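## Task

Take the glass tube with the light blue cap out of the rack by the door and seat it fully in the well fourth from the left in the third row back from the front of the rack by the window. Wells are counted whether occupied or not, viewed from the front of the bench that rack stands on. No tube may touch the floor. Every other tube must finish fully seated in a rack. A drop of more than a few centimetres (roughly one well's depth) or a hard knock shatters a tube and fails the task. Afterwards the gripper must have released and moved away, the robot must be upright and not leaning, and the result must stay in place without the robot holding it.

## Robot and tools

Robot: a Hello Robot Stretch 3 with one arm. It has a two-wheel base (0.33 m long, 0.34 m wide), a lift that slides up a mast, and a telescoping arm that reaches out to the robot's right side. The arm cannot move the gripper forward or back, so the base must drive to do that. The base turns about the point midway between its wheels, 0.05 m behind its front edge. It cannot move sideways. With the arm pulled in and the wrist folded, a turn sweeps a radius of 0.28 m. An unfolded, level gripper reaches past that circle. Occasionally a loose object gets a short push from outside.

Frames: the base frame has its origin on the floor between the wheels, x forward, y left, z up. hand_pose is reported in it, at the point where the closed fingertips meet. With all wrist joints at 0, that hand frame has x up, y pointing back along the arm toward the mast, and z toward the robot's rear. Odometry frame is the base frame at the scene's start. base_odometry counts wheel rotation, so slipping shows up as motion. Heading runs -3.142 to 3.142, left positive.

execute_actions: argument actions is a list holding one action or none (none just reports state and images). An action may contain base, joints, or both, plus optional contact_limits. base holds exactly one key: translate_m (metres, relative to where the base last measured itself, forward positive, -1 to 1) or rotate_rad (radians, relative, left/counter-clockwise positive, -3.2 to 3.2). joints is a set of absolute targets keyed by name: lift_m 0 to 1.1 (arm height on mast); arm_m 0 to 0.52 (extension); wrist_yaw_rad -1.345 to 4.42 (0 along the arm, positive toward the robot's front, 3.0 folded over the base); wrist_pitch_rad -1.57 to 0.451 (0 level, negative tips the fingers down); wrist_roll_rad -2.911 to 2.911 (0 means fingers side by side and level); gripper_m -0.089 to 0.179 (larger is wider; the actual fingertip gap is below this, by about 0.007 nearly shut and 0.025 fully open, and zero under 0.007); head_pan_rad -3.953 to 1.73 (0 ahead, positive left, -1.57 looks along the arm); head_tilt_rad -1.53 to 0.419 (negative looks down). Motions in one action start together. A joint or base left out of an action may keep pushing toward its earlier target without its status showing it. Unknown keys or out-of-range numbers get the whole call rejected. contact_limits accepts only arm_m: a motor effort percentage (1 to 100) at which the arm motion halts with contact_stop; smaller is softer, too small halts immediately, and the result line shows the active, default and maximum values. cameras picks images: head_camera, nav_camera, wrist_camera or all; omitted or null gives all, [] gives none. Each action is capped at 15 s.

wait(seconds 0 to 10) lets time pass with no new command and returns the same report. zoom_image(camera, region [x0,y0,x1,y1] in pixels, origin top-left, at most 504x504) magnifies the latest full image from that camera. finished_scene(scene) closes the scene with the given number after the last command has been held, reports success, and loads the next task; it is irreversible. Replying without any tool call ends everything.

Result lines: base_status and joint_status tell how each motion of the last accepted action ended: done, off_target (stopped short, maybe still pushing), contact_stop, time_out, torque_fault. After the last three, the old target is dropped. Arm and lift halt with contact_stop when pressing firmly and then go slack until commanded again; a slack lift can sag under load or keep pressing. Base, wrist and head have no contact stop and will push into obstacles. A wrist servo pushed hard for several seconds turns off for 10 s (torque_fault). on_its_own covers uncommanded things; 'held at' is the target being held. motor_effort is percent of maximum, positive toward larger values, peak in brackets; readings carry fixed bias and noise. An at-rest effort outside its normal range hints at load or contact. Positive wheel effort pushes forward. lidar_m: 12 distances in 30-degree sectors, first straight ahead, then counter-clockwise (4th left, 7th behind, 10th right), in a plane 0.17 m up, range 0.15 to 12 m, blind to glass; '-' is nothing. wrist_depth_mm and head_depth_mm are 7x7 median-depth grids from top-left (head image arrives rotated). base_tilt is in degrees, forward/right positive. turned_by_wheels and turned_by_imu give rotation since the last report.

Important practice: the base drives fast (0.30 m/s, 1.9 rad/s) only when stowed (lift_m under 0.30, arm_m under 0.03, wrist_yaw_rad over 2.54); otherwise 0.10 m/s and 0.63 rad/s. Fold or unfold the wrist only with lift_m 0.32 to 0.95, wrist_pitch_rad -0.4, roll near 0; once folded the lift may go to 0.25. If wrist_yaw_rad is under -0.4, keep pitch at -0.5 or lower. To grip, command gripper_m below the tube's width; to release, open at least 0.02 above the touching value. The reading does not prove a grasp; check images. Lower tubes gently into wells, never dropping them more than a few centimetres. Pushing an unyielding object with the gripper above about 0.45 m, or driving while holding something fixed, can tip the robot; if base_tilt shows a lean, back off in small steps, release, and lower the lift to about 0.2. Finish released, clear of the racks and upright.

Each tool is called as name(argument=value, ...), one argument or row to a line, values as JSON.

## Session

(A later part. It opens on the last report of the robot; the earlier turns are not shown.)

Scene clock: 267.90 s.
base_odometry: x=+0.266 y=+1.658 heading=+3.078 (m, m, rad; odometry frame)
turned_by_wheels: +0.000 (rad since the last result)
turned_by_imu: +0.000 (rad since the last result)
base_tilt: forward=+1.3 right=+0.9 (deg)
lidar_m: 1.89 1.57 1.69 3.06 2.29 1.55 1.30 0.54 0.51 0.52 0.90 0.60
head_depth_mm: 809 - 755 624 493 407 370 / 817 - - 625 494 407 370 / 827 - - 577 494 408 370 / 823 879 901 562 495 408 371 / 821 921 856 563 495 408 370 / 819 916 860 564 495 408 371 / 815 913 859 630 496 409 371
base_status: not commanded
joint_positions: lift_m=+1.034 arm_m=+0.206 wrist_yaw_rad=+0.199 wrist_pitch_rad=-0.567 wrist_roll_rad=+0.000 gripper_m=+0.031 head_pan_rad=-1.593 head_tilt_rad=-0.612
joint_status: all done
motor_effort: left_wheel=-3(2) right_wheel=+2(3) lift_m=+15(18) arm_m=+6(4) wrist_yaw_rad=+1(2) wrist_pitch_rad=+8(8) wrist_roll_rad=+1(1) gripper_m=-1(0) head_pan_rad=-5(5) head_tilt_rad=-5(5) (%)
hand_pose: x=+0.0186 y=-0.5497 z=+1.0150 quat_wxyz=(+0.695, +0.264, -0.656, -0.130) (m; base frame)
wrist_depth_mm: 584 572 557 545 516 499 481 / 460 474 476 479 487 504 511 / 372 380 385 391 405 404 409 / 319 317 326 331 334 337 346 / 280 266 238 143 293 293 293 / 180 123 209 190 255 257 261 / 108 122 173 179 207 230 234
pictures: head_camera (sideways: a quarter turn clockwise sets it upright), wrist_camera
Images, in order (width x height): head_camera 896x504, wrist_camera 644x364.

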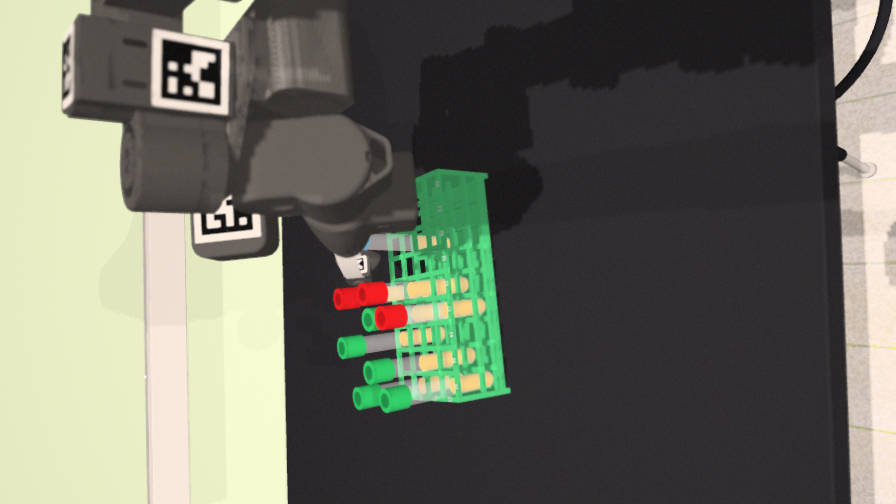

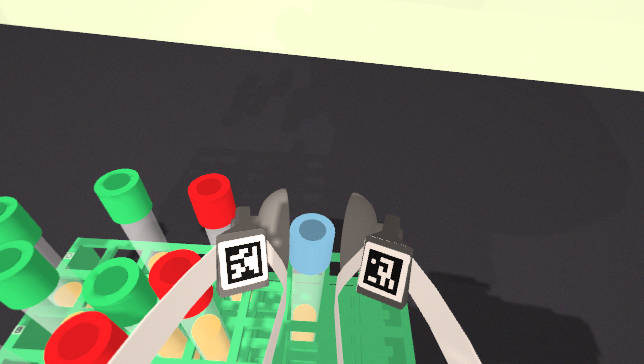

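execute_actions(
  actions=[
    {"base":{"translate_m":0.002},"joints":{"arm_m":0.209,"lift_m":1.029}},
  ],
  cameras=["wrist_camera"],
)

execute_actions(
  actions=[
    {"joints":{"gripper_m":0.004}},
  ],
  cameras=["head_camera","wrist_camera"],
)

Scene clock: 269.90 s.
base_odometry: x=+0.264 y=+1.658 heading=+3.078 (m, m, rad; odometry frame)
turned_by_wheels: +0.000 (rad since the last result)
turned_by_imu: +0.000 (rad since the last result)
base_tilt: forward=+1.3 right=+0.8 (deg)
lidar_m: 1.89 1.57 1.68 3.05 2.28 1.55 1.30 0.55 0.51 0.52 0.90 0.60
head_depth_mm: 819 - - 625 493 407 370 / 816 - - 625 493 408 370 / 824 - - 579 495 408 370 / 824 878 902 562 494 409 371 / 820 917 857 563 495 408 371 / 818 916 858 577 495 408 371 / 814 910 861 628 495 408 363
base_status: done
joint_positions: lift_m=+1.029 arm_m=+0.209 wrist_yaw_rad=+0.199 wrist_pitch_rad=-0.567 wrist_roll_rad=+0.000 gripper_m=+0.031 head_pan_rad=-1.593 head_tilt_rad=-0.612
joint_status: all done
motor_effort: left_wheel=-2(3) right_wheel=+2(6) lift_m=+16(12) arm_m=+6(4) wrist_yaw_rad=+1(1) wrist_pitch_rad=+8(8) wrist_roll_rad=+1(1) gripper_m=+0(0) head_pan_rad=-5(5) head_tilt_rad=-5(5) (%)
hand_pose: x=+0.0186 y=-0.5527 z=+1.0100 quat_wxyz=(+0.695, +0.264, -0.656, -0.130) (m; base frame)
wrist_depth_mm: 570 560 557 546 516 490 486 / 445 457 457 469 476 492 506 / 371 371 374 385 391 395 406 / 312 310 313 323 331 333 340 / 269 273 270 136 284 290 291 / 179 118 203 205 252 253 256 / 104 119 168 185 183 226 229
pictures: wrist_camera
Images, in order (width x height): wrist_camera 644x364.

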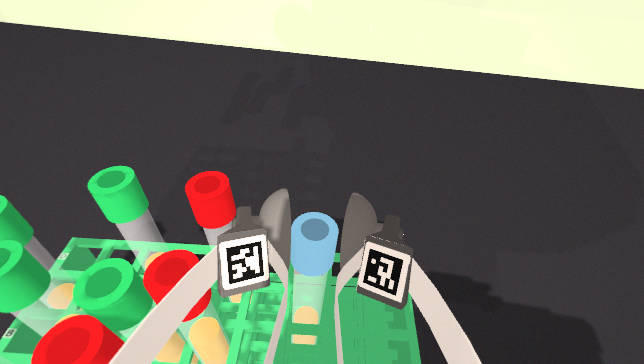

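Scene clock: 270.67 s.
base_odometry: x=+0.264 y=+1.658 heading=+3.078 (m, m, rad; odometry frame)
turned_by_wheels: +0.000 (rad since the last result)
turned_by_imu: +0.000 (rad since the last result)
base_tilt: forward=+1.2 right=+0.9 (deg)
lidar_m: 1.89 1.57 1.68 3.07 2.29 1.55 1.30 0.55 0.51 0.52 0.89 0.60
head_depth_mm: 820 - - 625 493 407 370 / 818 - - 625 494 408 370 / 827 - - 580 494 408 371 / 825 878 903 562 494 407 371 / 821 920 858 563 495 408 371 / 816 915 857 577 496 408 371 / 816 912 860 629 495 409 363
base_status: not commanded
joint_positions: lift_m=+1.029 arm_m=+0.209 wrist_yaw_rad=+0.201 wrist_pitch_rad=-0.567 wrist_roll_rad=+0.000 gripper_m=+0.004 head_pan_rad=-1.593 head_tilt_rad=-0.612
joint_status: all done
motor_effort: left_wheel=-2(2) right_wheel=+2(2) lift_m=+15(15) arm_m=+6(5) wrist_yaw_rad=+0(1) wrist_pitch_rad=+8(8) wrist_roll_rad=+0(0) gripper_m=-8(97) head_pan_rad=-5(5) head_tilt_rad=-5(4) (%)
hand_pose: x=+0.0189 y=-0.5526 z=+1.0100 quat_wxyz=(+0.695, +0.265, -0.655, -0.129) (m; base frame)
wrist_depth_mm: 577 573 552 527 518 498 476 / 446 445 461 470 478 489 511 / 369 372 375 387 390 396 401 / 311 306 314 326 330 333 338 / 270 274 265 134 285 285 291 / 179 118 202 205 251 252 255 / 104 118 168 187 185 224 227
pictures: head_camera (sideways: a quarter turn clockwise sets it upright), wrist_camera
Images, in order (width x height): head_camera 896x504, wrist_camera 644x364.

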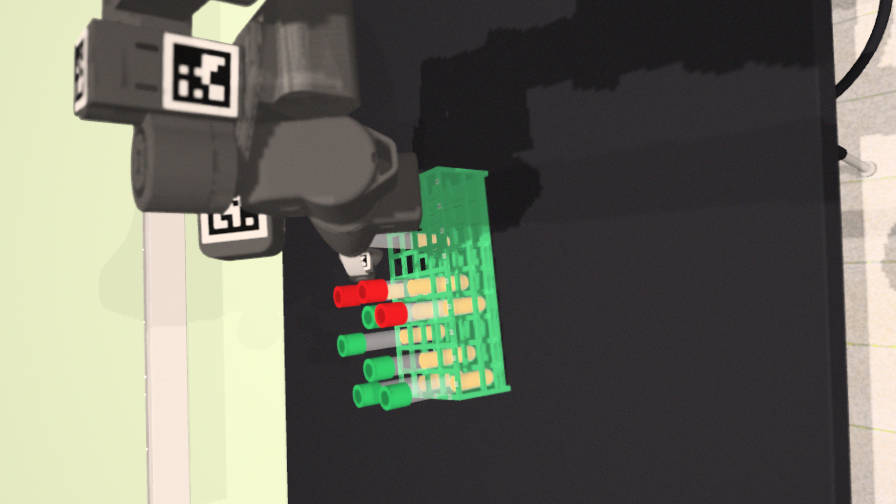

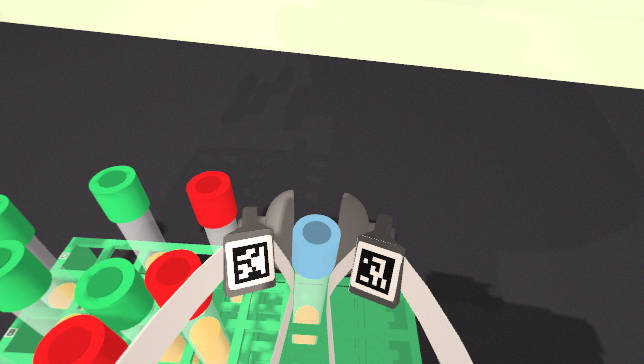

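execute_actions(
  actions=[
    {"joints":{"lift_m":1.1}},
  ],
  cameras=["head_camera","wrist_camera"],
)

zoom_image(
  camera="head_camera",
  region=[260, 150, 500, 330],
)

Scene clock: 272.57 s.
base_odometry: x=+0.264 y=+1.658 heading=+3.078 (m, m, rad; odometry frame)
turned_by_wheels: +0.000 (rad since the last result)
turned_by_imu: +0.000 (rad since the last result)
base_tilt: forward=+1.3 right=+0.9 (deg)
lidar_m: 1.89 1.57 1.69 3.05 2.28 1.55 1.30 0.55 0.51 0.52 0.89 0.60
head_depth_mm: - 968 853 625 493 406 370 / - - 855 626 494 407 370 / - - 774 581 494 408 370 / 811 920 813 562 495 409 371 / 819 920 857 563 495 408 371 / 818 917 860 577 495 409 371 / 812 910 861 629 496 409 363
base_status: not commanded
joint_positions: lift_m=+1.100 arm_m=+0.209 wrist_yaw_rad=+0.201 wrist_pitch_rad=-0.567 wrist_roll_rad=+0.000 gripper_m=+0.004 head_pan_rad=-1.593 head_tilt_rad=-0.612
joint_status: all done
motor_effort: left_wheel=-1(2) right_wheel=+2(2) lift_m=+25(25) arm_m=+5(5) wrist_yaw_rad=+0(0) wrist_pitch_rad=+8(8) wrist_roll_rad=+0(1) gripper_m=-7(8) head_pan_rad=-4(5) head_tilt_rad=-5(4) (%)
hand_pose: x=+0.0189 y=-0.5527 z=+1.0804 quat_wxyz=(+0.695, +0.265, -0.655, -0.129) (m; base frame)
wrist_depth_mm: 624 596 556 533 514 492 408 / 579 588 594 597 572 542 523 / 490 480 496 503 505 520 523 / 404 415 422 425 427 433 443 / 358 360 366 134 368 377 379 / 305 304 247 313 327 326 333 / 268 179 233 253 287 298 297
pictures: head_camera (sideways: a quarter turn clockwise sets it upright), wrist_camera
Images, in order (width x height): head_camera 896x504, wrist_camera 644x364.

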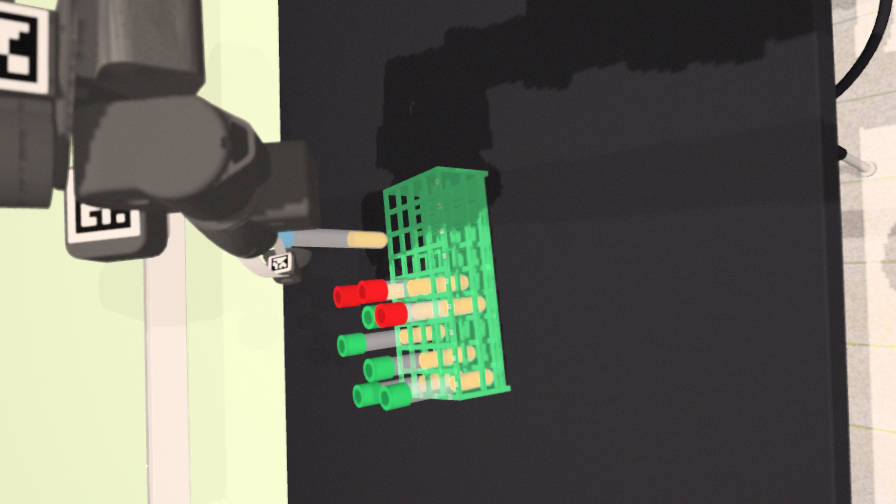

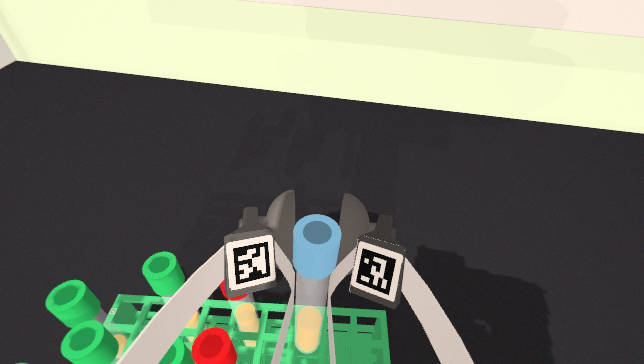

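Region (260, 150, 500, 330) of head_camera's 896x504 image, scaled by 2.100, with more detail than that image has; it fills the top 378 rows of this view, and the rest is white.

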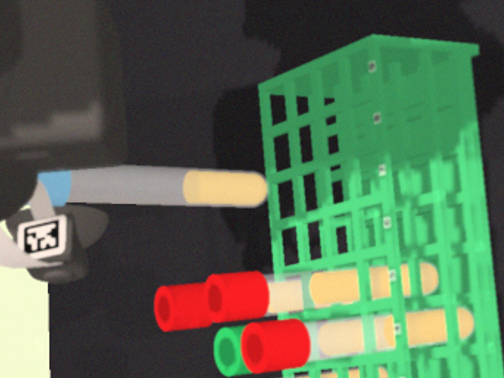

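execute_actions(
  actions=[
    {"base":{"translate_m":0.062},"joints":{"arm_m":0.197}},
  ],
  cameras=["head_camera","wrist_camera"],
)

zoom_image(
  camera="head_camera",
  region=[260, 170, 500, 350],
)

Scene clock: 276.23 s.
base_odometry: x=+0.202 y=+1.662 heading=+3.078 (m, m, rad; odometry frame)
turned_by_wheels: +0.000 (rad since the last result)
turned_by_imu: +0.000 (rad since the last result)
base_tilt: forward=+1.2 right=+0.9 (deg)
lidar_m: 1.83 1.53 1.60 3.05 2.39 1.62 1.36 0.60 0.53 0.88 0.89 0.54
head_depth_mm: - 970 851 625 493 407 370 / - - 853 579 493 407 370 / - - 774 562 494 408 362 / 808 919 775 563 495 408 362 / 814 912 857 563 496 408 363 / 813 911 859 629 496 408 363 / 810 906 861 629 496 409 363
base_status: done
joint_positions: lift_m=+1.100 arm_m=+0.197 wrist_yaw_rad=+0.201 wrist_pitch_rad=-0.567 wrist_roll_rad=+0.000 gripper_m=+0.004 head_pan_rad=-1.593 head_tilt_rad=-0.612
joint_status: all done
motor_effort: left_wheel=-2(4) right_wheel=+2(7) lift_m=+25(25) arm_m=-7(7) wrist_yaw_rad=-1(1) wrist_pitch_rad=+8(8) wrist_roll_rad=+0(0) gripper_m=-7(8) head_pan_rad=-4(4) head_tilt_rad=-5(5) (%)
hand_pose: x=+0.0189 y=-0.5415 z=+1.0804 quat_wxyz=(+0.695, +0.265, -0.655, -0.129) (m; base frame)
wrist_depth_mm: 604 593 574 554 525 507 403 / 574 600 604 590 582 545 528 / 479 485 486 499 506 524 534 / 409 413 417 430 428 441 451 / 355 361 364 134 375 375 381 / 317 316 248 208 325 333 331 / 283 285 235 233 247 295 295
pictures: head_camera (sideways: a quarter turn clockwise sets it upright), wrist_camera
Images, in order (width x height): head_camera 896x504, wrist_camera 644x364.

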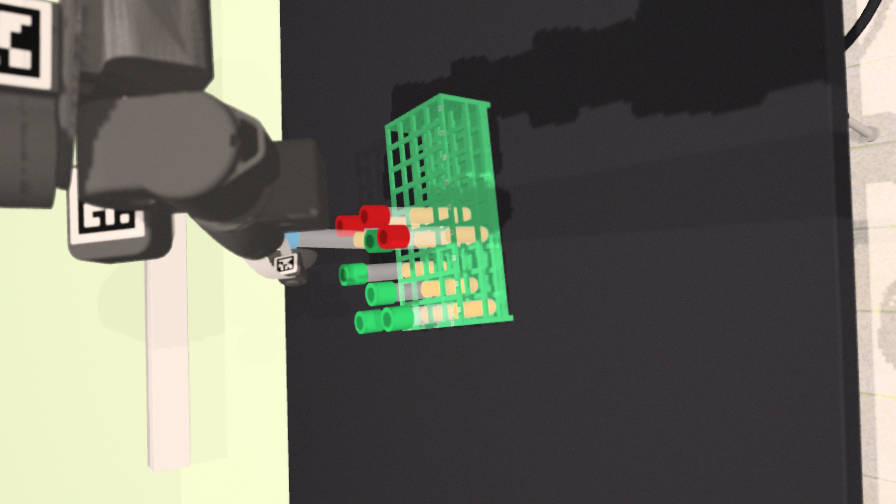

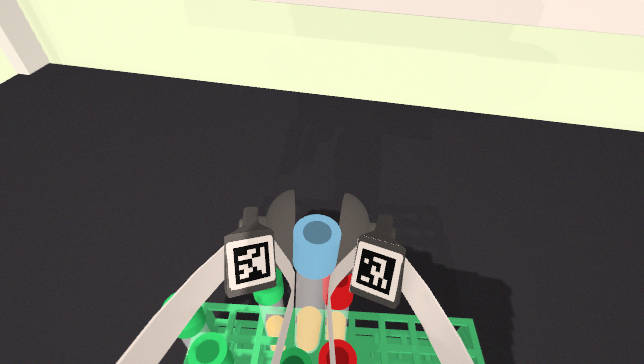

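Region (260, 170, 500, 350) of head_camera's 896x504 image, scaled by 2.100, with more detail than that image has; it fills the top 378 rows of this view, and the rest is white.

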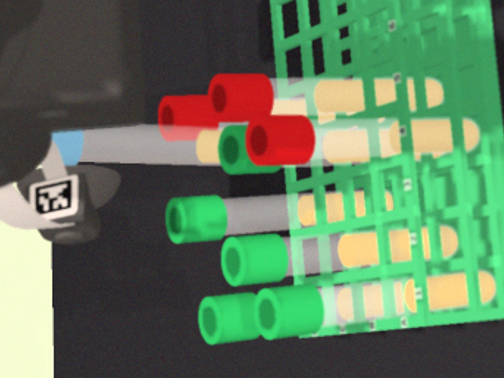

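execute_actions(
  actions=[
    {"joints":{"lift_m":1.082}},
  ],
  cameras=["wrist_camera"],
)

execute_actions(
  actions=[
    {"joints":{"lift_m":1.070}},
  ],
  cameras=["head_camera","wrist_camera"],
)

zoom_image(
  camera="head_camera",
  region=[280, 170, 500, 350],
)

Scene clock: 277.60 s.
base_odometry: x=+0.202 y=+1.662 heading=+3.078 (m, m, rad; odometry frame)
turned_by_wheels: +0.000 (rad since the last result)
turned_by_imu: +0.000 (rad since the last result)
base_tilt: forward=+1.2 right=+1.0 (deg)
lidar_m: 1.83 1.53 1.60 3.06 2.38 1.62 1.36 0.60 0.53 0.87 0.89 0.54
head_depth_mm: - - 853 625 494 407 370 / - - 812 580 495 408 370 / - - 756 563 495 408 362 / 818 935 757 563 495 408 363 / 815 914 857 563 495 409 362 / 812 908 858 628 495 408 363 / 807 905 858 629 496 409 363
base_status: not commanded
joint_positions: lift_m=+1.082 arm_m=+0.197 wrist_yaw_rad=+0.201 wrist_pitch_rad=-0.567 wrist_roll_rad=+0.000 gripper_m=+0.004 head_pan_rad=-1.593 head_tilt_rad=-0.612
joint_status: all done
motor_effort: left_wheel=-3(2) right_wheel=+2(2) lift_m=+15(22) arm_m=-6(7) wrist_yaw_rad=+0(0) wrist_pitch_rad=+8(8) wrist_roll_rad=+0(1) gripper_m=-7(7) head_pan_rad=-5(4) head_tilt_rad=-5(5) (%)
hand_pose: x=+0.0189 y=-0.5415 z=+1.0630 quat_wxyz=(+0.695, +0.265, -0.655, -0.129) (m; base frame)
wrist_depth_mm: 604 589 574 553 519 497 478 / 556 558 558 585 565 543 536 / 447 462 463 469 482 489 495 / 386 387 395 397 404 414 413 / 332 338 344 134 350 355 362 / 296 298 237 233 309 314 316 / 266 269 221 161 236 275 281
pictures: wrist_camera
Images, in order (width x height): wrist_camera 644x364.

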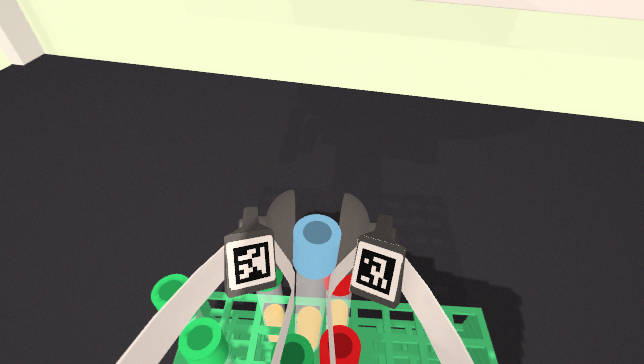

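Scene clock: 278.43 s.
base_odometry: x=+0.202 y=+1.662 heading=+3.077 (m, m, rad; odometry frame)
turned_by_wheels: +0.000 (rad since the last result)
turned_by_imu: +0.000 (rad since the last result)
base_tilt: forward=+1.2 right=+1.0 (deg)
lidar_m: 1.83 1.53 1.60 3.08 2.39 1.62 1.36 0.60 0.53 0.87 0.89 0.54
head_depth_mm: - - 812 624 494 407 370 / - - 811 579 494 407 371 / - - - 562 494 408 362 / 817 940 774 563 495 408 362 / 814 915 855 563 496 409 362 / 811 909 859 629 495 409 363 / 808 903 860 629 496 409 363
base_status: not commanded
joint_positions: lift_m=+1.070 arm_m=+0.197 wrist_yaw_rad=+0.201 wrist_pitch_rad=-0.559 wrist_roll_rad=+0.000 gripper_m=+0.004 head_pan_rad=-1.593 head_tilt_rad=-0.612
joint_status: all done
motor_effort: left_wheel=-2(2) right_wheel=+2(3) lift_m=+15(16) arm_m=-6(6) wrist_yaw_rad=-1(0) wrist_pitch_rad=+5(8) wrist_roll_rad=+1(0) gripper_m=-7(7) head_pan_rad=-5(5) head_tilt_rad=-4(5) (%)
hand_pose: x=+0.0192 y=-0.5426 z=+1.0527 quat_wxyz=(+0.696, +0.262, -0.656, -0.127) (m; base frame)
wrist_depth_mm: 605 583 558 539 516 496 474 / 527 545 557 571 548 543 530 / 436 447 456 460 472 472 490 / 370 379 382 394 390 400 402 / 321 328 338 133 338 342 349 / 286 281 243 226 300 298 305 / 256 257 204 146 228 263 270
pictures: head_camera (sideways: a quarter turn clockwise sets it upright), wrist_camera
Images, in order (width x height): head_camera 896x504, wrist_camera 644x364.

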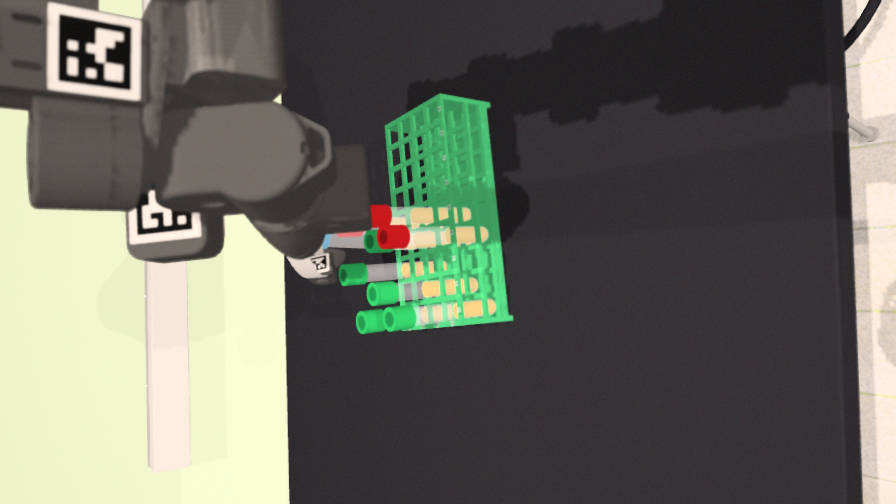

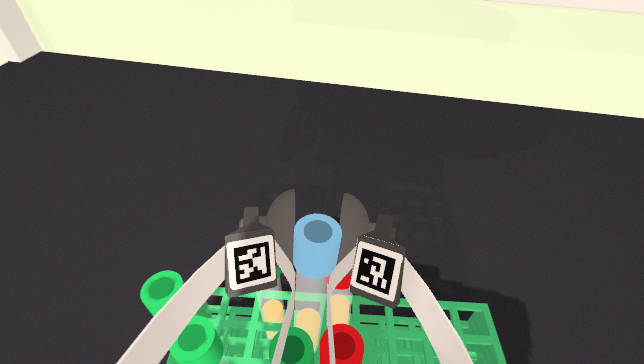

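Region (280, 170, 500, 350) of head_camera's 896x504 image, scaled by 2.291, with more detail than that image has; it fills the top 412 rows of this view, and the rest is white.

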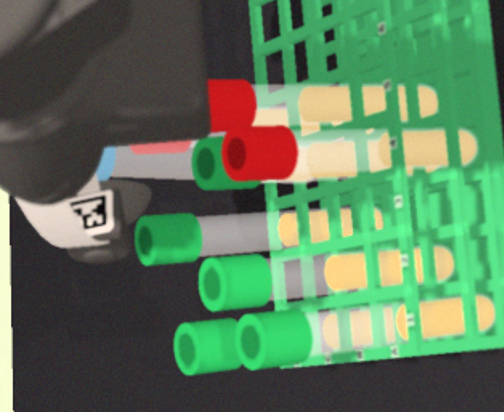

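zoom_image(
  camera="wrist_camera",
  region=[240, 264, 400, 364],
)

Region (240, 264, 400, 364) of wrist_camera's 644x364 image, scaled by 3.150; it fills the top 315 rows of this view, and the rest is white.

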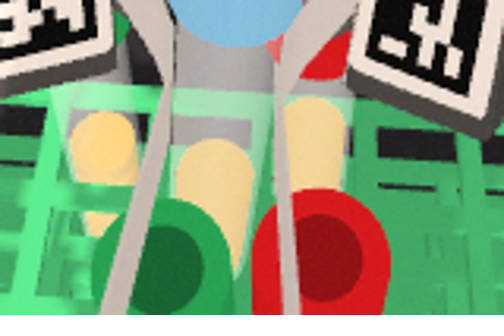

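execute_actions(
  actions=[
    {"joints":{"lift_m":1.082}},
  ],
  cameras=["wrist_camera"],
)

zoom_image(
  camera="wrist_camera",
  region=[240, 264, 400, 364],
)

Scene clock: 280.80 s.
base_odometry: x=+0.202 y=+1.662 heading=+3.078 (m, m, rad; odometry frame)
turned_by_wheels: +0.000 (rad since the last result)
turned_by_imu: +0.000 (rad since the last result)
base_tilt: forward=+1.3 right=+0.9 (deg)
lidar_m: 1.83 1.53 1.60 3.07 2.38 1.62 1.36 0.59 0.53 0.87 0.89 0.54
head_depth_mm: - - 853 626 493 407 370 / - - 811 581 493 407 370 / - - 756 562 495 408 362 / 817 934 775 562 495 408 362 / 813 912 858 563 495 408 362 / 814 908 859 628 496 409 363 / 807 902 862 628 495 408 362
base_status: not commanded
joint_positions: lift_m=+1.082 arm_m=+0.197 wrist_yaw_rad=+0.201 wrist_pitch_rad=-0.563 wrist_roll_rad=+0.000 gripper_m=+0.004 head_pan_rad=-1.593 head_tilt_rad=-0.612
joint_status: all done
motor_effort: left_wheel=-2(3) right_wheel=+3(3) lift_m=+25(28) arm_m=-6(6) wrist_yaw_rad=+0(0) wrist_pitch_rad=+6(6) wrist_roll_rad=+1(0) gripper_m=-7(6) head_pan_rad=-5(6) head_tilt_rad=-5(5) (%)
hand_pose: x=+0.0191 y=-0.5422 z=+1.0634 quat_wxyz=(+0.696, +0.263, -0.656, -0.128) (m; base frame)
wrist_depth_mm: 598 589 557 539 518 495 480 / 557 562 576 584 580 558 531 / 456 469 477 479 492 495 499 / 383 391 391 404 409 415 416 / 334 340 346 134 350 356 357 / 297 300 288 232 310 310 315 / 265 267 225 187 233 274 278
pictures: wrist_camera
Images, in order (width x height): wrist_camera 644x364.

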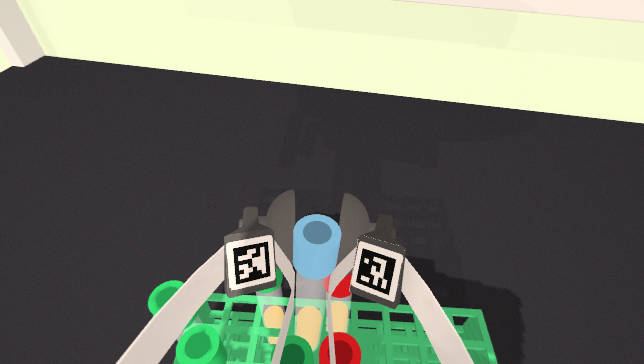

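Region (240, 264, 400, 364) of wrist_camera's 644x364 image, scaled by 3.150; it fills the top 315 rows of this view, and the rest is white.

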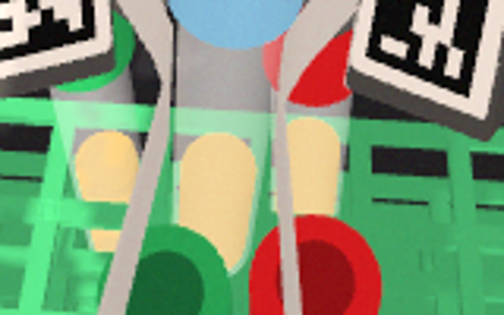

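execute_actions(
  actions=[
    {"base":{"translate_m":0.002},"joints":{"arm_m":0.201,"wrist_pitch_rad":-0.57}},
  ],
  cameras=[],
)

execute_actions(
  actions=[
    {"joints":{"lift_m":1.069}},
  ],
  cameras=["wrist_camera"],
)

zoom_image(
  camera="wrist_camera",
  region=[240, 264, 400, 364],
)

Scene clock: 283.90 s.
base_odometry: x=+0.200 y=+1.662 heading=+3.077 (m, m, rad; odometry frame)
turned_by_wheels: +0.000 (rad since the last result)
turned_by_imu: +0.000 (rad since the last result)
base_tilt: forward=+1.3 right=+0.9 (deg)
lidar_m: 1.82 1.53 1.60 3.07 2.38 1.62 1.37 0.60 0.53 0.87 0.89 0.54
head_depth_mm: - - 853 625 493 406 369 / - - 832 575 493 408 371 / - - 757 562 495 408 362 / 814 934 774 560 495 408 362 / 816 914 858 563 494 409 362 / 810 911 857 628 495 408 362 / 810 905 861 630 496 409 363
base_status: done
joint_positions: lift_m=+1.082 arm_m=+0.201 wrist_yaw_rad=+0.201 wrist_pitch_rad=-0.582 wrist_roll_rad=+0.000 gripper_m=+0.004 head_pan_rad=-1.593 head_tilt_rad=-0.612
joint_status: all done
motor_effort: left_wheel=-2(6) right_wheel=+2(6) lift_m=+25(25) arm_m=+5(8) wrist_yaw_rad=+0(0) wrist_pitch_rad=+6(4) wrist_roll_rad=+0(1) gripper_m=-8(7) head_pan_rad=-5(5) head_tilt_rad=-5(4) (%)
hand_pose: x=+0.0184 y=-0.5423 z=+1.0594 quat_wxyz=(+0.694, +0.270, -0.653, -0.134) (m; base frame)
wrist_depth_mm: 602 589 564 542 526 488 477 / 536 544 551 569 563 537 538 / 436 445 451 462 472 472 478 / 375 380 383 396 394 400 406 / 330 330 344 134 345 348 351 / 292 297 234 228 304 305 308 / 261 263 216 184 234 268 277
pictures: none
No camera images: the call's "cameras" was empty. Leave "cameras" out to get every camera's image.

Scene clock: 285.07 s.
base_odometry: x=+0.200 y=+1.662 heading=+3.077 (m, m, rad; odometry frame)
turned_by_wheels: +0.000 (rad since the last result)
turned_by_imu: +0.000 (rad since the last result)
base_tilt: forward=+1.2 right=+1.0 (deg)
lidar_m: 1.83 1.53 1.60 3.06 2.39 1.62 1.36 0.60 0.54 0.88 0.89 0.54
head_depth_mm: - - 812 625 493 407 370 / - - 814 574 495 407 370 / 791 - - 561 494 408 362 / 819 943 775 563 495 409 363 / 815 912 859 575 495 408 363 / 812 910 859 628 497 409 363 / 808 903 860 630 496 408 363
base_status: not commanded
joint_positions: lift_m=+1.069 arm_m=+0.201 wrist_yaw_rad=+0.200 wrist_pitch_rad=-0.558 wrist_roll_rad=+0.000 gripper_m=+0.004 head_pan_rad=-1.593 head_tilt_rad=-0.612
joint_status: all done
motor_effort: left_wheel=-3(3) right_wheel=+4(4) lift_m=+13(19) arm_m=+5(5) wrist_yaw_rad=+1(0) wrist_pitch_rad=-6(7) wrist_roll_rad=+0(0) gripper_m=-8(7) head_pan_rad=-5(4) head_tilt_rad=-5(5) (%)
hand_pose: x=+0.0190 y=-0.5461 z=+1.0521 quat_wxyz=(+0.696, +0.262, -0.657, -0.126) (m; base frame)
wrist_depth_mm: 589 582 555 536 510 504 467 / 538 540 548 573 559 541 522 / 446 454 455 462 467 476 487 / 374 381 382 390 395 405 408 / 323 327 339 133 343 343 345 / 285 281 232 222 296 302 306 / 254 258 209 148 225 258 271
pictures: wrist_camera
Images, in order (width x height): wrist_camera 644x364.

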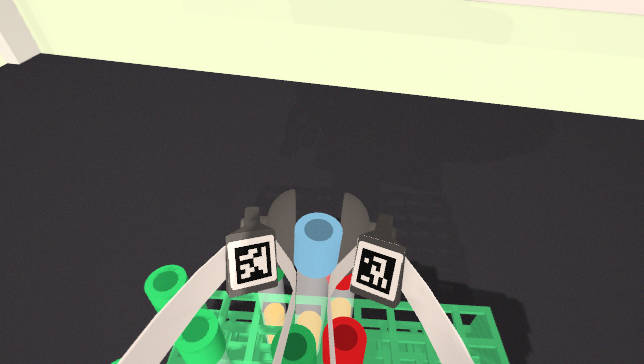

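Region (240, 264, 400, 364) of wrist_camera's 644x364 image, scaled by 3.150; it fills the top 315 rows of this view, and the rest is white.

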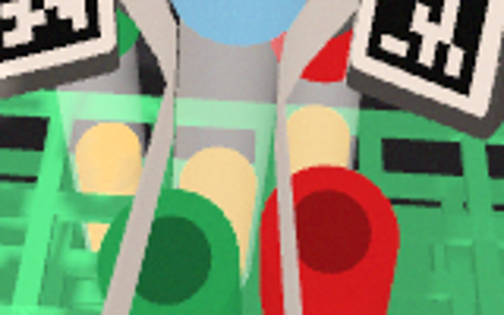

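execute_actions(
  actions=[
    {"joints":{"lift_m":1.085}},
  ],
  cameras=[],
)

execute_actions(
  actions=[
    {"joints":{"arm_m":0.192}},
  ],
  cameras=["wrist_camera"],
)

execute_actions(
  actions=[
    {"joints":{"lift_m":1.073}},
  ],
  cameras=["wrist_camera"],
)

zoom_image(
  camera="wrist_camera",
  region=[240, 264, 400, 364],
)

Scene clock: 288.13 s.
base_odometry: x=+0.200 y=+1.662 heading=+3.077 (m, m, rad; odometry frame)
turned_by_wheels: +0.000 (rad since the last result)
turned_by_imu: +0.000 (rad since the last result)
base_tilt: forward=+1.3 right=+0.9 (deg)
lidar_m: 1.83 1.53 1.60 3.08 2.39 1.62 1.36 0.60 0.53 0.87 0.89 0.54
head_depth_mm: - - 853 626 494 407 370 / - - 855 575 494 408 370 / - - 755 563 495 407 362 / 818 933 772 560 495 408 362 / 812 916 857 563 495 409 363 / 813 905 858 627 496 408 363 / 811 903 861 628 496 409 362
base_status: not commanded
joint_positions: lift_m=+1.085 arm_m=+0.201 wrist_yaw_rad=+0.200 wrist_pitch_rad=-0.582 wrist_roll_rad=+0.000 gripper_m=+0.004 head_pan_rad=-1.593 head_tilt_rad=-0.612
joint_status: all done
motor_effort: left_wheel=-2(3) right_wheel=+3(4) lift_m=+25(25) arm_m=+6(5) wrist_yaw_rad=+1(1) wrist_pitch_rad=+6(6) wrist_roll_rad=+0(0) gripper_m=-7(8) head_pan_rad=-5(5) head_tilt_rad=-5(5) (%)
hand_pose: x=+0.0183 y=-0.5424 z=+1.0624 quat_wxyz=(+0.694, +0.269, -0.654, -0.135) (m; base frame)
wrist_depth_mm: 603 593 562 542 515 508 477 / 539 553 571 573 565 548 515 / 451 456 457 463 477 474 485 / 379 381 398 394 402 408 410 / 331 337 339 133 346 353 358 / 296 296 234 233 307 310 312 / 266 267 218 180 230 271 281
pictures: none
No camera images: the call's "cameras" was empty. Leave "cameras" out to get every camera's image.

Scene clock: 288.93 s.
base_odometry: x=+0.200 y=+1.662 heading=+3.077 (m, m, rad; odometry frame)
turned_by_wheels: +0.000 (rad since the last result)
turned_by_imu: +0.000 (rad since the last result)
base_tilt: forward=+1.2 right=+0.9 (deg)
lidar_m: 1.83 1.53 1.60 3.07 2.39 1.62 1.37 0.60 0.53 0.88 0.89 0.54
head_depth_mm: - - 854 625 494 407 369 / - - 812 576 494 407 370 / - - - 562 494 408 362 / 817 932 775 559 494 408 362 / 815 912 857 562 495 409 363 / 815 908 860 629 495 408 363 / 807 907 860 627 496 408 363
base_status: not commanded
joint_positions: lift_m=+1.085 arm_m=+0.192 wrist_yaw_rad=+0.200 wrist_pitch_rad=-0.582 wrist_roll_rad=+0.000 gripper_m=+0.004 head_pan_rad=-1.593 head_tilt_rad=-0.612
joint_status: all done
motor_effort: left_wheel=-2(2) right_wheel=+3(2) lift_m=+25(24) arm_m=-7(8) wrist_yaw_rad=+1(1) wrist_pitch_rad=+6(6) wrist_roll_rad=+0(0) gripper_m=-7(6) head_pan_rad=-5(5) head_tilt_rad=-5(4) (%)
hand_pose: x=+0.0183 y=-0.5342 z=+1.0624 quat_wxyz=(+0.694, +0.270, -0.654, -0.135) (m; base frame)
wrist_depth_mm: 598 593 582 543 529 505 484 / 532 544 556 578 578 549 545 / 441 445 456 459 471 477 492 / 377 385 389 397 401 404 411 / 330 335 340 133 347 353 355 / 294 296 259 229 308 307 312 / 265 268 208 160 227 274 279
pictures: wrist_camera
Images, in order (width x height): wrist_camera 644x364.

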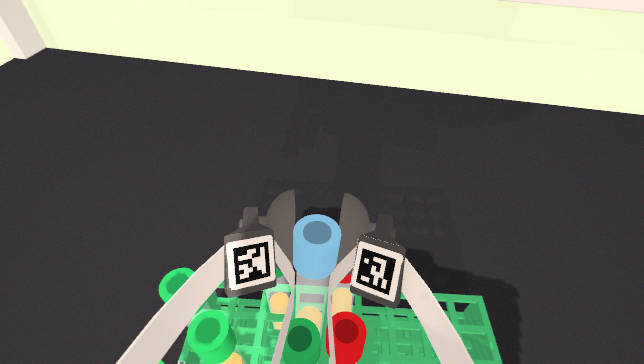

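Scene clock: 289.70 s.
base_odometry: x=+0.200 y=+1.662 heading=+3.077 (m, m, rad; odometry frame)
turned_by_wheels: +0.000 (rad since the last result)
turned_by_imu: +0.000 (rad since the last result)
base_tilt: forward=+1.3 right=+0.9 (deg)
lidar_m: 1.83 1.53 1.60 3.07 2.39 1.62 1.36 0.60 0.53 0.87 0.89 0.54
head_depth_mm: - - 832 625 493 407 369 / - - 814 576 493 407 370 / - - - 563 494 408 362 / 818 940 795 559 494 408 362 / 816 914 856 563 495 408 362 / 812 910 860 628 495 409 363 / 809 906 860 629 496 408 363
base_status: not commanded
joint_positions: lift_m=+1.073 arm_m=+0.192 wrist_yaw_rad=+0.200 wrist_pitch_rad=-0.558 wrist_roll_rad=+0.000 gripper_m=+0.004 head_pan_rad=-1.593 head_tilt_rad=-0.612
joint_status: all done
motor_effort: left_wheel=-2(3) right_wheel=+2(2) lift_m=+13(23) arm_m=-7(7) wrist_yaw_rad=+1(1) wrist_pitch_rad=-5(7) wrist_roll_rad=+0(1) gripper_m=-7(6) head_pan_rad=-5(5) head_tilt_rad=-5(5) (%)
hand_pose: x=+0.0190 y=-0.5379 z=+1.0559 quat_wxyz=(+0.696, +0.262, -0.657, -0.127) (m; base frame)
wrist_depth_mm: 594 593 563 550 526 498 486 / 543 563 554 574 563 554 526 / 443 452 459 471 476 493 488 / 377 384 388 390 395 409 411 / 325 333 344 133 345 344 352 / 289 292 270 224 301 306 307 / 258 263 201 153 236 264 274
pictures: wrist_camera
Images, in order (width x height): wrist_camera 644x364.

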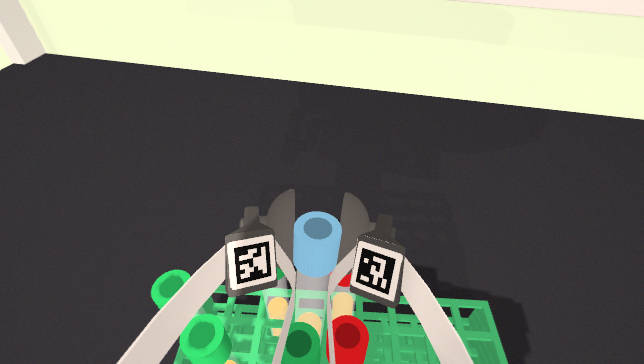

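Region (240, 264, 400, 364) of wrist_camera's 644x364 image, scaled by 3.150; it fills the top 315 rows of this view, and the rest is white.

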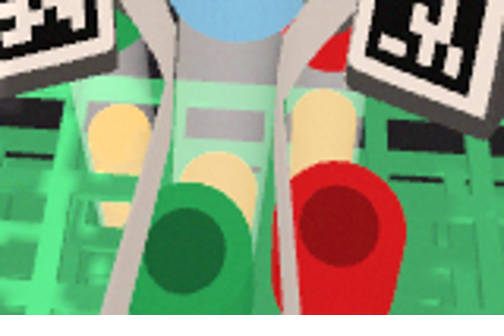

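execute_actions(
  actions=[
    {"joints":{"lift_m":1.088}},
  ],
  cameras=[],
)

execute_actions(
  actions=[
    {"joints":{"arm_m":0.206}},
  ],
  cameras=["wrist_camera"],
)

zoom_image(
  camera="wrist_camera",
  region=[240, 264, 400, 364],
)

execute_actions(
  actions=[
    {"joints":{"lift_m":1.075}},
  ],
  cameras=["wrist_camera"],
)

zoom_image(
  camera="wrist_camera",
  region=[240, 264, 400, 364],
)

Scene clock: 292.03 s.
base_odometry: x=+0.200 y=+1.662 heading=+3.077 (m, m, rad; odometry frame)
turned_by_wheels: +0.000 (rad since the last result)
turned_by_imu: +0.000 (rad since the last result)
base_tilt: forward=+1.3 right=+0.9 (deg)
lidar_m: 1.82 1.53 1.60 3.07 2.39 1.62 1.36 0.60 0.53 0.87 0.89 0.54
head_depth_mm: - - 852 625 493 407 370 / - - 853 575 494 408 370 / - - 755 563 494 407 362 / 805 932 757 559 495 408 362 / 813 914 856 563 495 408 362 / 812 910 857 627 496 408 363 / 808 904 861 630 496 409 363
base_status: not commanded
joint_positions: lift_m=+1.088 arm_m=+0.192 wrist_yaw_rad=+0.200 wrist_pitch_rad=-0.582 wrist_roll_rad=+0.000 gripper_m=+0.004 head_pan_rad=-1.593 head_tilt_rad=-0.612
joint_status: all done
motor_effort: left_wheel=-2(3) right_wheel=+2(3) lift_m=+25(25) arm_m=-7(7) wrist_yaw_rad=+1(1) wrist_pitch_rad=+6(6) wrist_roll_rad=+1(1) gripper_m=-8(7) head_pan_rad=-5(5) head_tilt_rad=-5(5) (%)
hand_pose: x=+0.0183 y=-0.5343 z=+1.0654 quat_wxyz=(+0.694, +0.269, -0.654, -0.135) (m; base frame)
wrist_depth_mm: 609 600 567 558 522 508 489 / 534 551 558 573 570 568 535 / 450 458 468 467 470 477 490 / 386 389 391 403 409 411 418 / 337 339 344 133 353 351 359 / 299 299 261 235 312 311 318 / 268 268 212 164 229 276 283
pictures: none
No camera images: the call's "cameras" was empty. Leave "cameras" out to get every camera's image.

Scene clock: 292.97 s.
base_odometry: x=+0.200 y=+1.662 heading=+3.077 (m, m, rad; odometry frame)
turned_by_wheels: +0.000 (rad since the last result)
turned_by_imu: +0.000 (rad since the last result)
base_tilt: forward=+1.3 right=+0.8 (deg)
lidar_m: 1.83 1.52 1.60 3.07 2.39 1.62 1.37 0.60 0.53 0.87 0.89 0.54
head_depth_mm: - - 850 624 493 407 370 / - - 853 575 493 407 370 / - - 773 562 495 408 362 / 807 933 774 561 495 408 362 / 815 913 856 563 495 408 363 / 812 908 860 629 496 408 363 / 810 906 861 630 496 409 363
base_status: not commanded
joint_positions: lift_m=+1.088 arm_m=+0.206 wrist_yaw_rad=+0.200 wrist_pitch_rad=-0.582 wrist_roll_rad=+0.000 gripper_m=+0.004 head_pan_rad=-1.593 head_tilt_rad=-0.612
joint_status: all done
motor_effort: left_wheel=-3(2) right_wheel=+3(2) lift_m=+25(25) arm_m=+5(7) wrist_yaw_rad=+0(1) wrist_pitch_rad=+6(6) wrist_roll_rad=+1(1) gripper_m=-8(7) head_pan_rad=-4(6) head_tilt_rad=-5(5) (%)
hand_pose: x=+0.0183 y=-0.5473 z=+1.0654 quat_wxyz=(+0.694, +0.270, -0.654, -0.135) (m; base frame)
wrist_depth_mm: 608 580 557 542 507 489 481 / 542 553 556 580 559 548 527 / 444 458 458 468 477 487 489 / 383 391 389 401 406 409 416 / 338 340 347 134 352 353 357 / 300 301 235 232 312 313 317 / 265 272 226 218 237 272 284
pictures: wrist_camera
Images, in order (width x height): wrist_camera 644x364.

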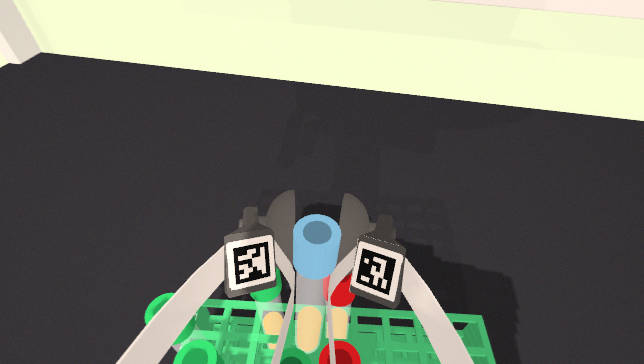

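Region (240, 264, 400, 364) of wrist_camera's 644x364 image, scaled by 3.150; it fills the top 315 rows of this view, and the rest is white.

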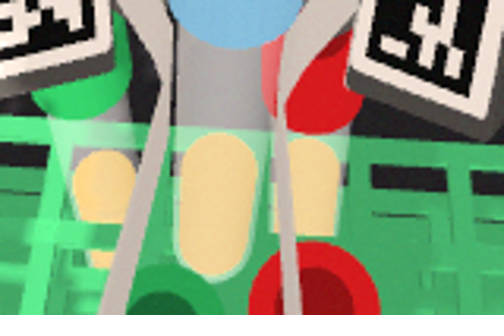

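Scene clock: 293.77 s.
base_odometry: x=+0.200 y=+1.662 heading=+3.077 (m, m, rad; odometry frame)
turned_by_wheels: +0.000 (rad since the last result)
turned_by_imu: +0.000 (rad since the last result)
base_tilt: forward=+1.2 right=+0.9 (deg)
lidar_m: 1.83 1.53 1.60 3.07 2.39 1.62 1.36 0.60 0.53 0.88 0.89 0.54
head_depth_mm: - - 855 625 494 407 370 / - - 810 575 493 407 370 / - - - 563 495 408 362 / 817 933 776 559 495 408 362 / 816 915 857 563 495 409 362 / 813 908 861 628 495 408 363 / 810 906 858 628 495 409 362
base_status: not commanded
joint_positions: lift_m=+1.075 arm_m=+0.206 wrist_yaw_rad=+0.200 wrist_pitch_rad=-0.583 wrist_roll_rad=+0.000 gripper_m=+0.004 head_pan_rad=-1.593 head_tilt_rad=-0.612
joint_status: all done
motor_effort: left_wheel=-3(3) right_wheel=+2(3) lift_m=+15(22) arm_m=+5(6) wrist_yaw_rad=+1(1) wrist_pitch_rad=+6(6) wrist_roll_rad=+0(0) gripper_m=-6(7) head_pan_rad=-4(5) head_tilt_rad=-5(5) (%)
hand_pose: x=+0.0182 y=-0.5473 z=+1.0529 quat_wxyz=(+0.694, +0.270, -0.653, -0.135) (m; base frame)
wrist_depth_mm: 600 585 562 535 514 490 476 / 507 524 538 542 554 540 523 / 430 435 439 450 459 470 473 / 363 372 382 382 391 393 397 / 326 324 333 134 335 337 343 / 284 289 230 224 298 298 305 / 256 256 212 179 227 263 270
pictures: wrist_camera
Images, in order (width x height): wrist_camera 644x364.

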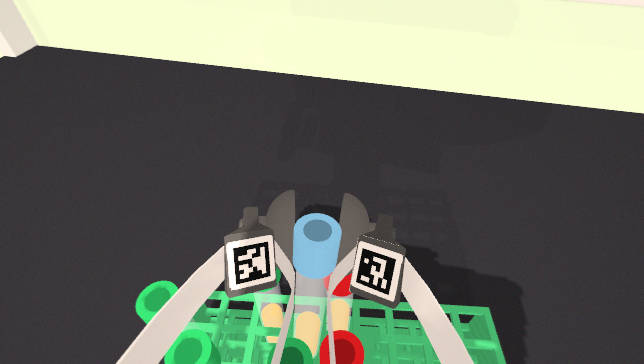

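Region (240, 264, 400, 364) of wrist_camera's 644x364 image, scaled by 3.150; it fills the top 315 rows of this view, and the rest is white.

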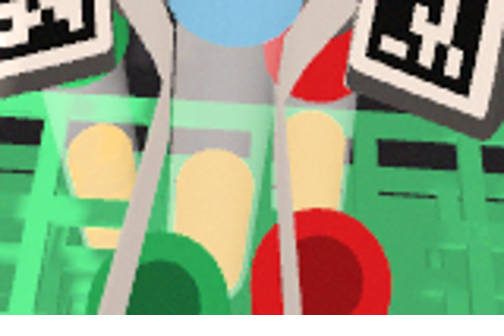

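No contact at hand z 1.053. Lower further.

execute_actions(
  actions=[
    {"joints":{"lift_m":1.066}},
  ],
  cameras=["wrist_camera","head_camera"],
)

zoom_image(
  camera="wrist_camera",
  region=[240, 264, 400, 364],
)

Scene clock: 294.90 s.
base_odometry: x=+0.200 y=+1.662 heading=+3.077 (m, m, rad; odometry frame)
turned_by_wheels: +0.000 (rad since the last result)
turned_by_imu: +0.000 (rad since the last result)
base_tilt: forward=+1.2 right=+0.9 (deg)
lidar_m: 1.83 1.53 1.60 3.07 2.38 1.62 1.37 0.60 0.53 0.87 0.89 0.54
head_depth_mm: - - 812 625 494 408 370 / - - 811 581 494 407 370 / 790 - - 563 494 408 362 / 817 941 760 562 495 408 363 / 813 910 858 574 495 408 363 / 814 908 860 628 496 408 363 / 807 905 860 630 496 409 363
base_status: not commanded
joint_positions: lift_m=+1.067 arm_m=+0.206 wrist_yaw_rad=+0.199 wrist_pitch_rad=-0.547 wrist_roll_rad=+0.000 gripper_m=+0.004 head_pan_rad=-1.593 head_tilt_rad=-0.612
joint_status: all done
motor_effort: left_wheel=-3(3) right_wheel=+3(3) lift_m=+12(15) arm_m=+5(5) wrist_yaw_rad=+1(1) wrist_pitch_rad=-11(12) wrist_roll_rad=+1(0) gripper_m=-7(7) head_pan_rad=-4(5) head_tilt_rad=-5(5) (%)
hand_pose: x=+0.0193 y=-0.5528 z=+1.0514 quat_wxyz=(+0.697, +0.258, -0.658, -0.123) (m; base frame)
wrist_depth_mm: 596 576 547 537 510 491 468 / 547 562 570 569 563 531 508 / 439 456 462 473 472 485 495 / 375 386 388 389 391 402 412 / 325 326 336 133 346 345 347 / 285 288 252 221 299 297 306 / 254 257 205 147 220 260 269
pictures: head_camera (sideways: a quarter turn clockwise sets it upright), wrist_camera
Images, in order (width x height): head_camera 896x504, wrist_camera 644x364.

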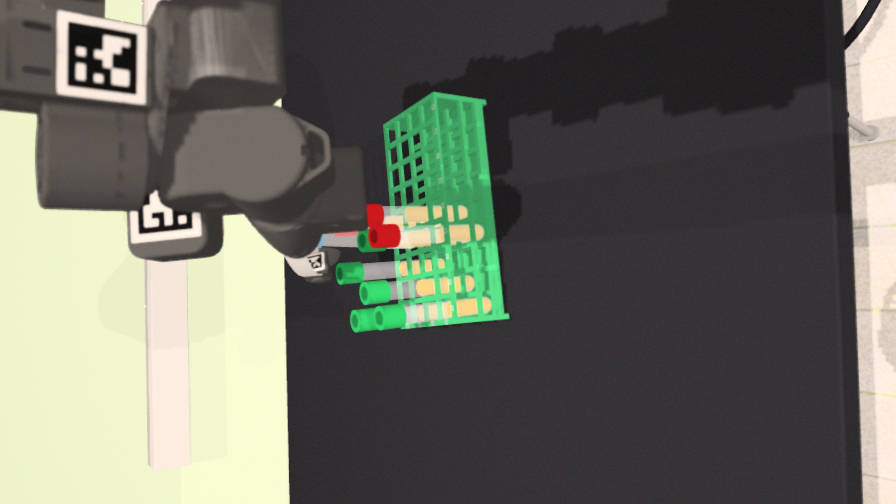

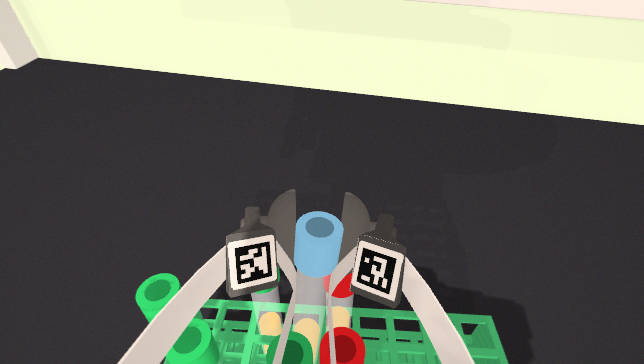

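Region (240, 264, 400, 364) of wrist_camera's 644x364 image, scaled by 3.150; it fills the top 315 rows of this view, and the rest is white.

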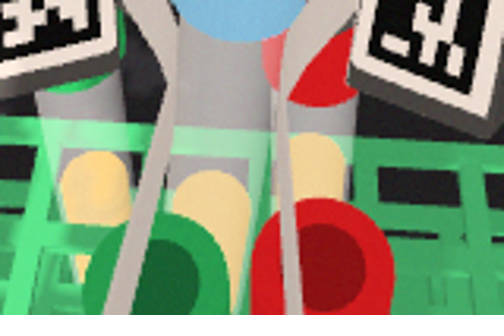

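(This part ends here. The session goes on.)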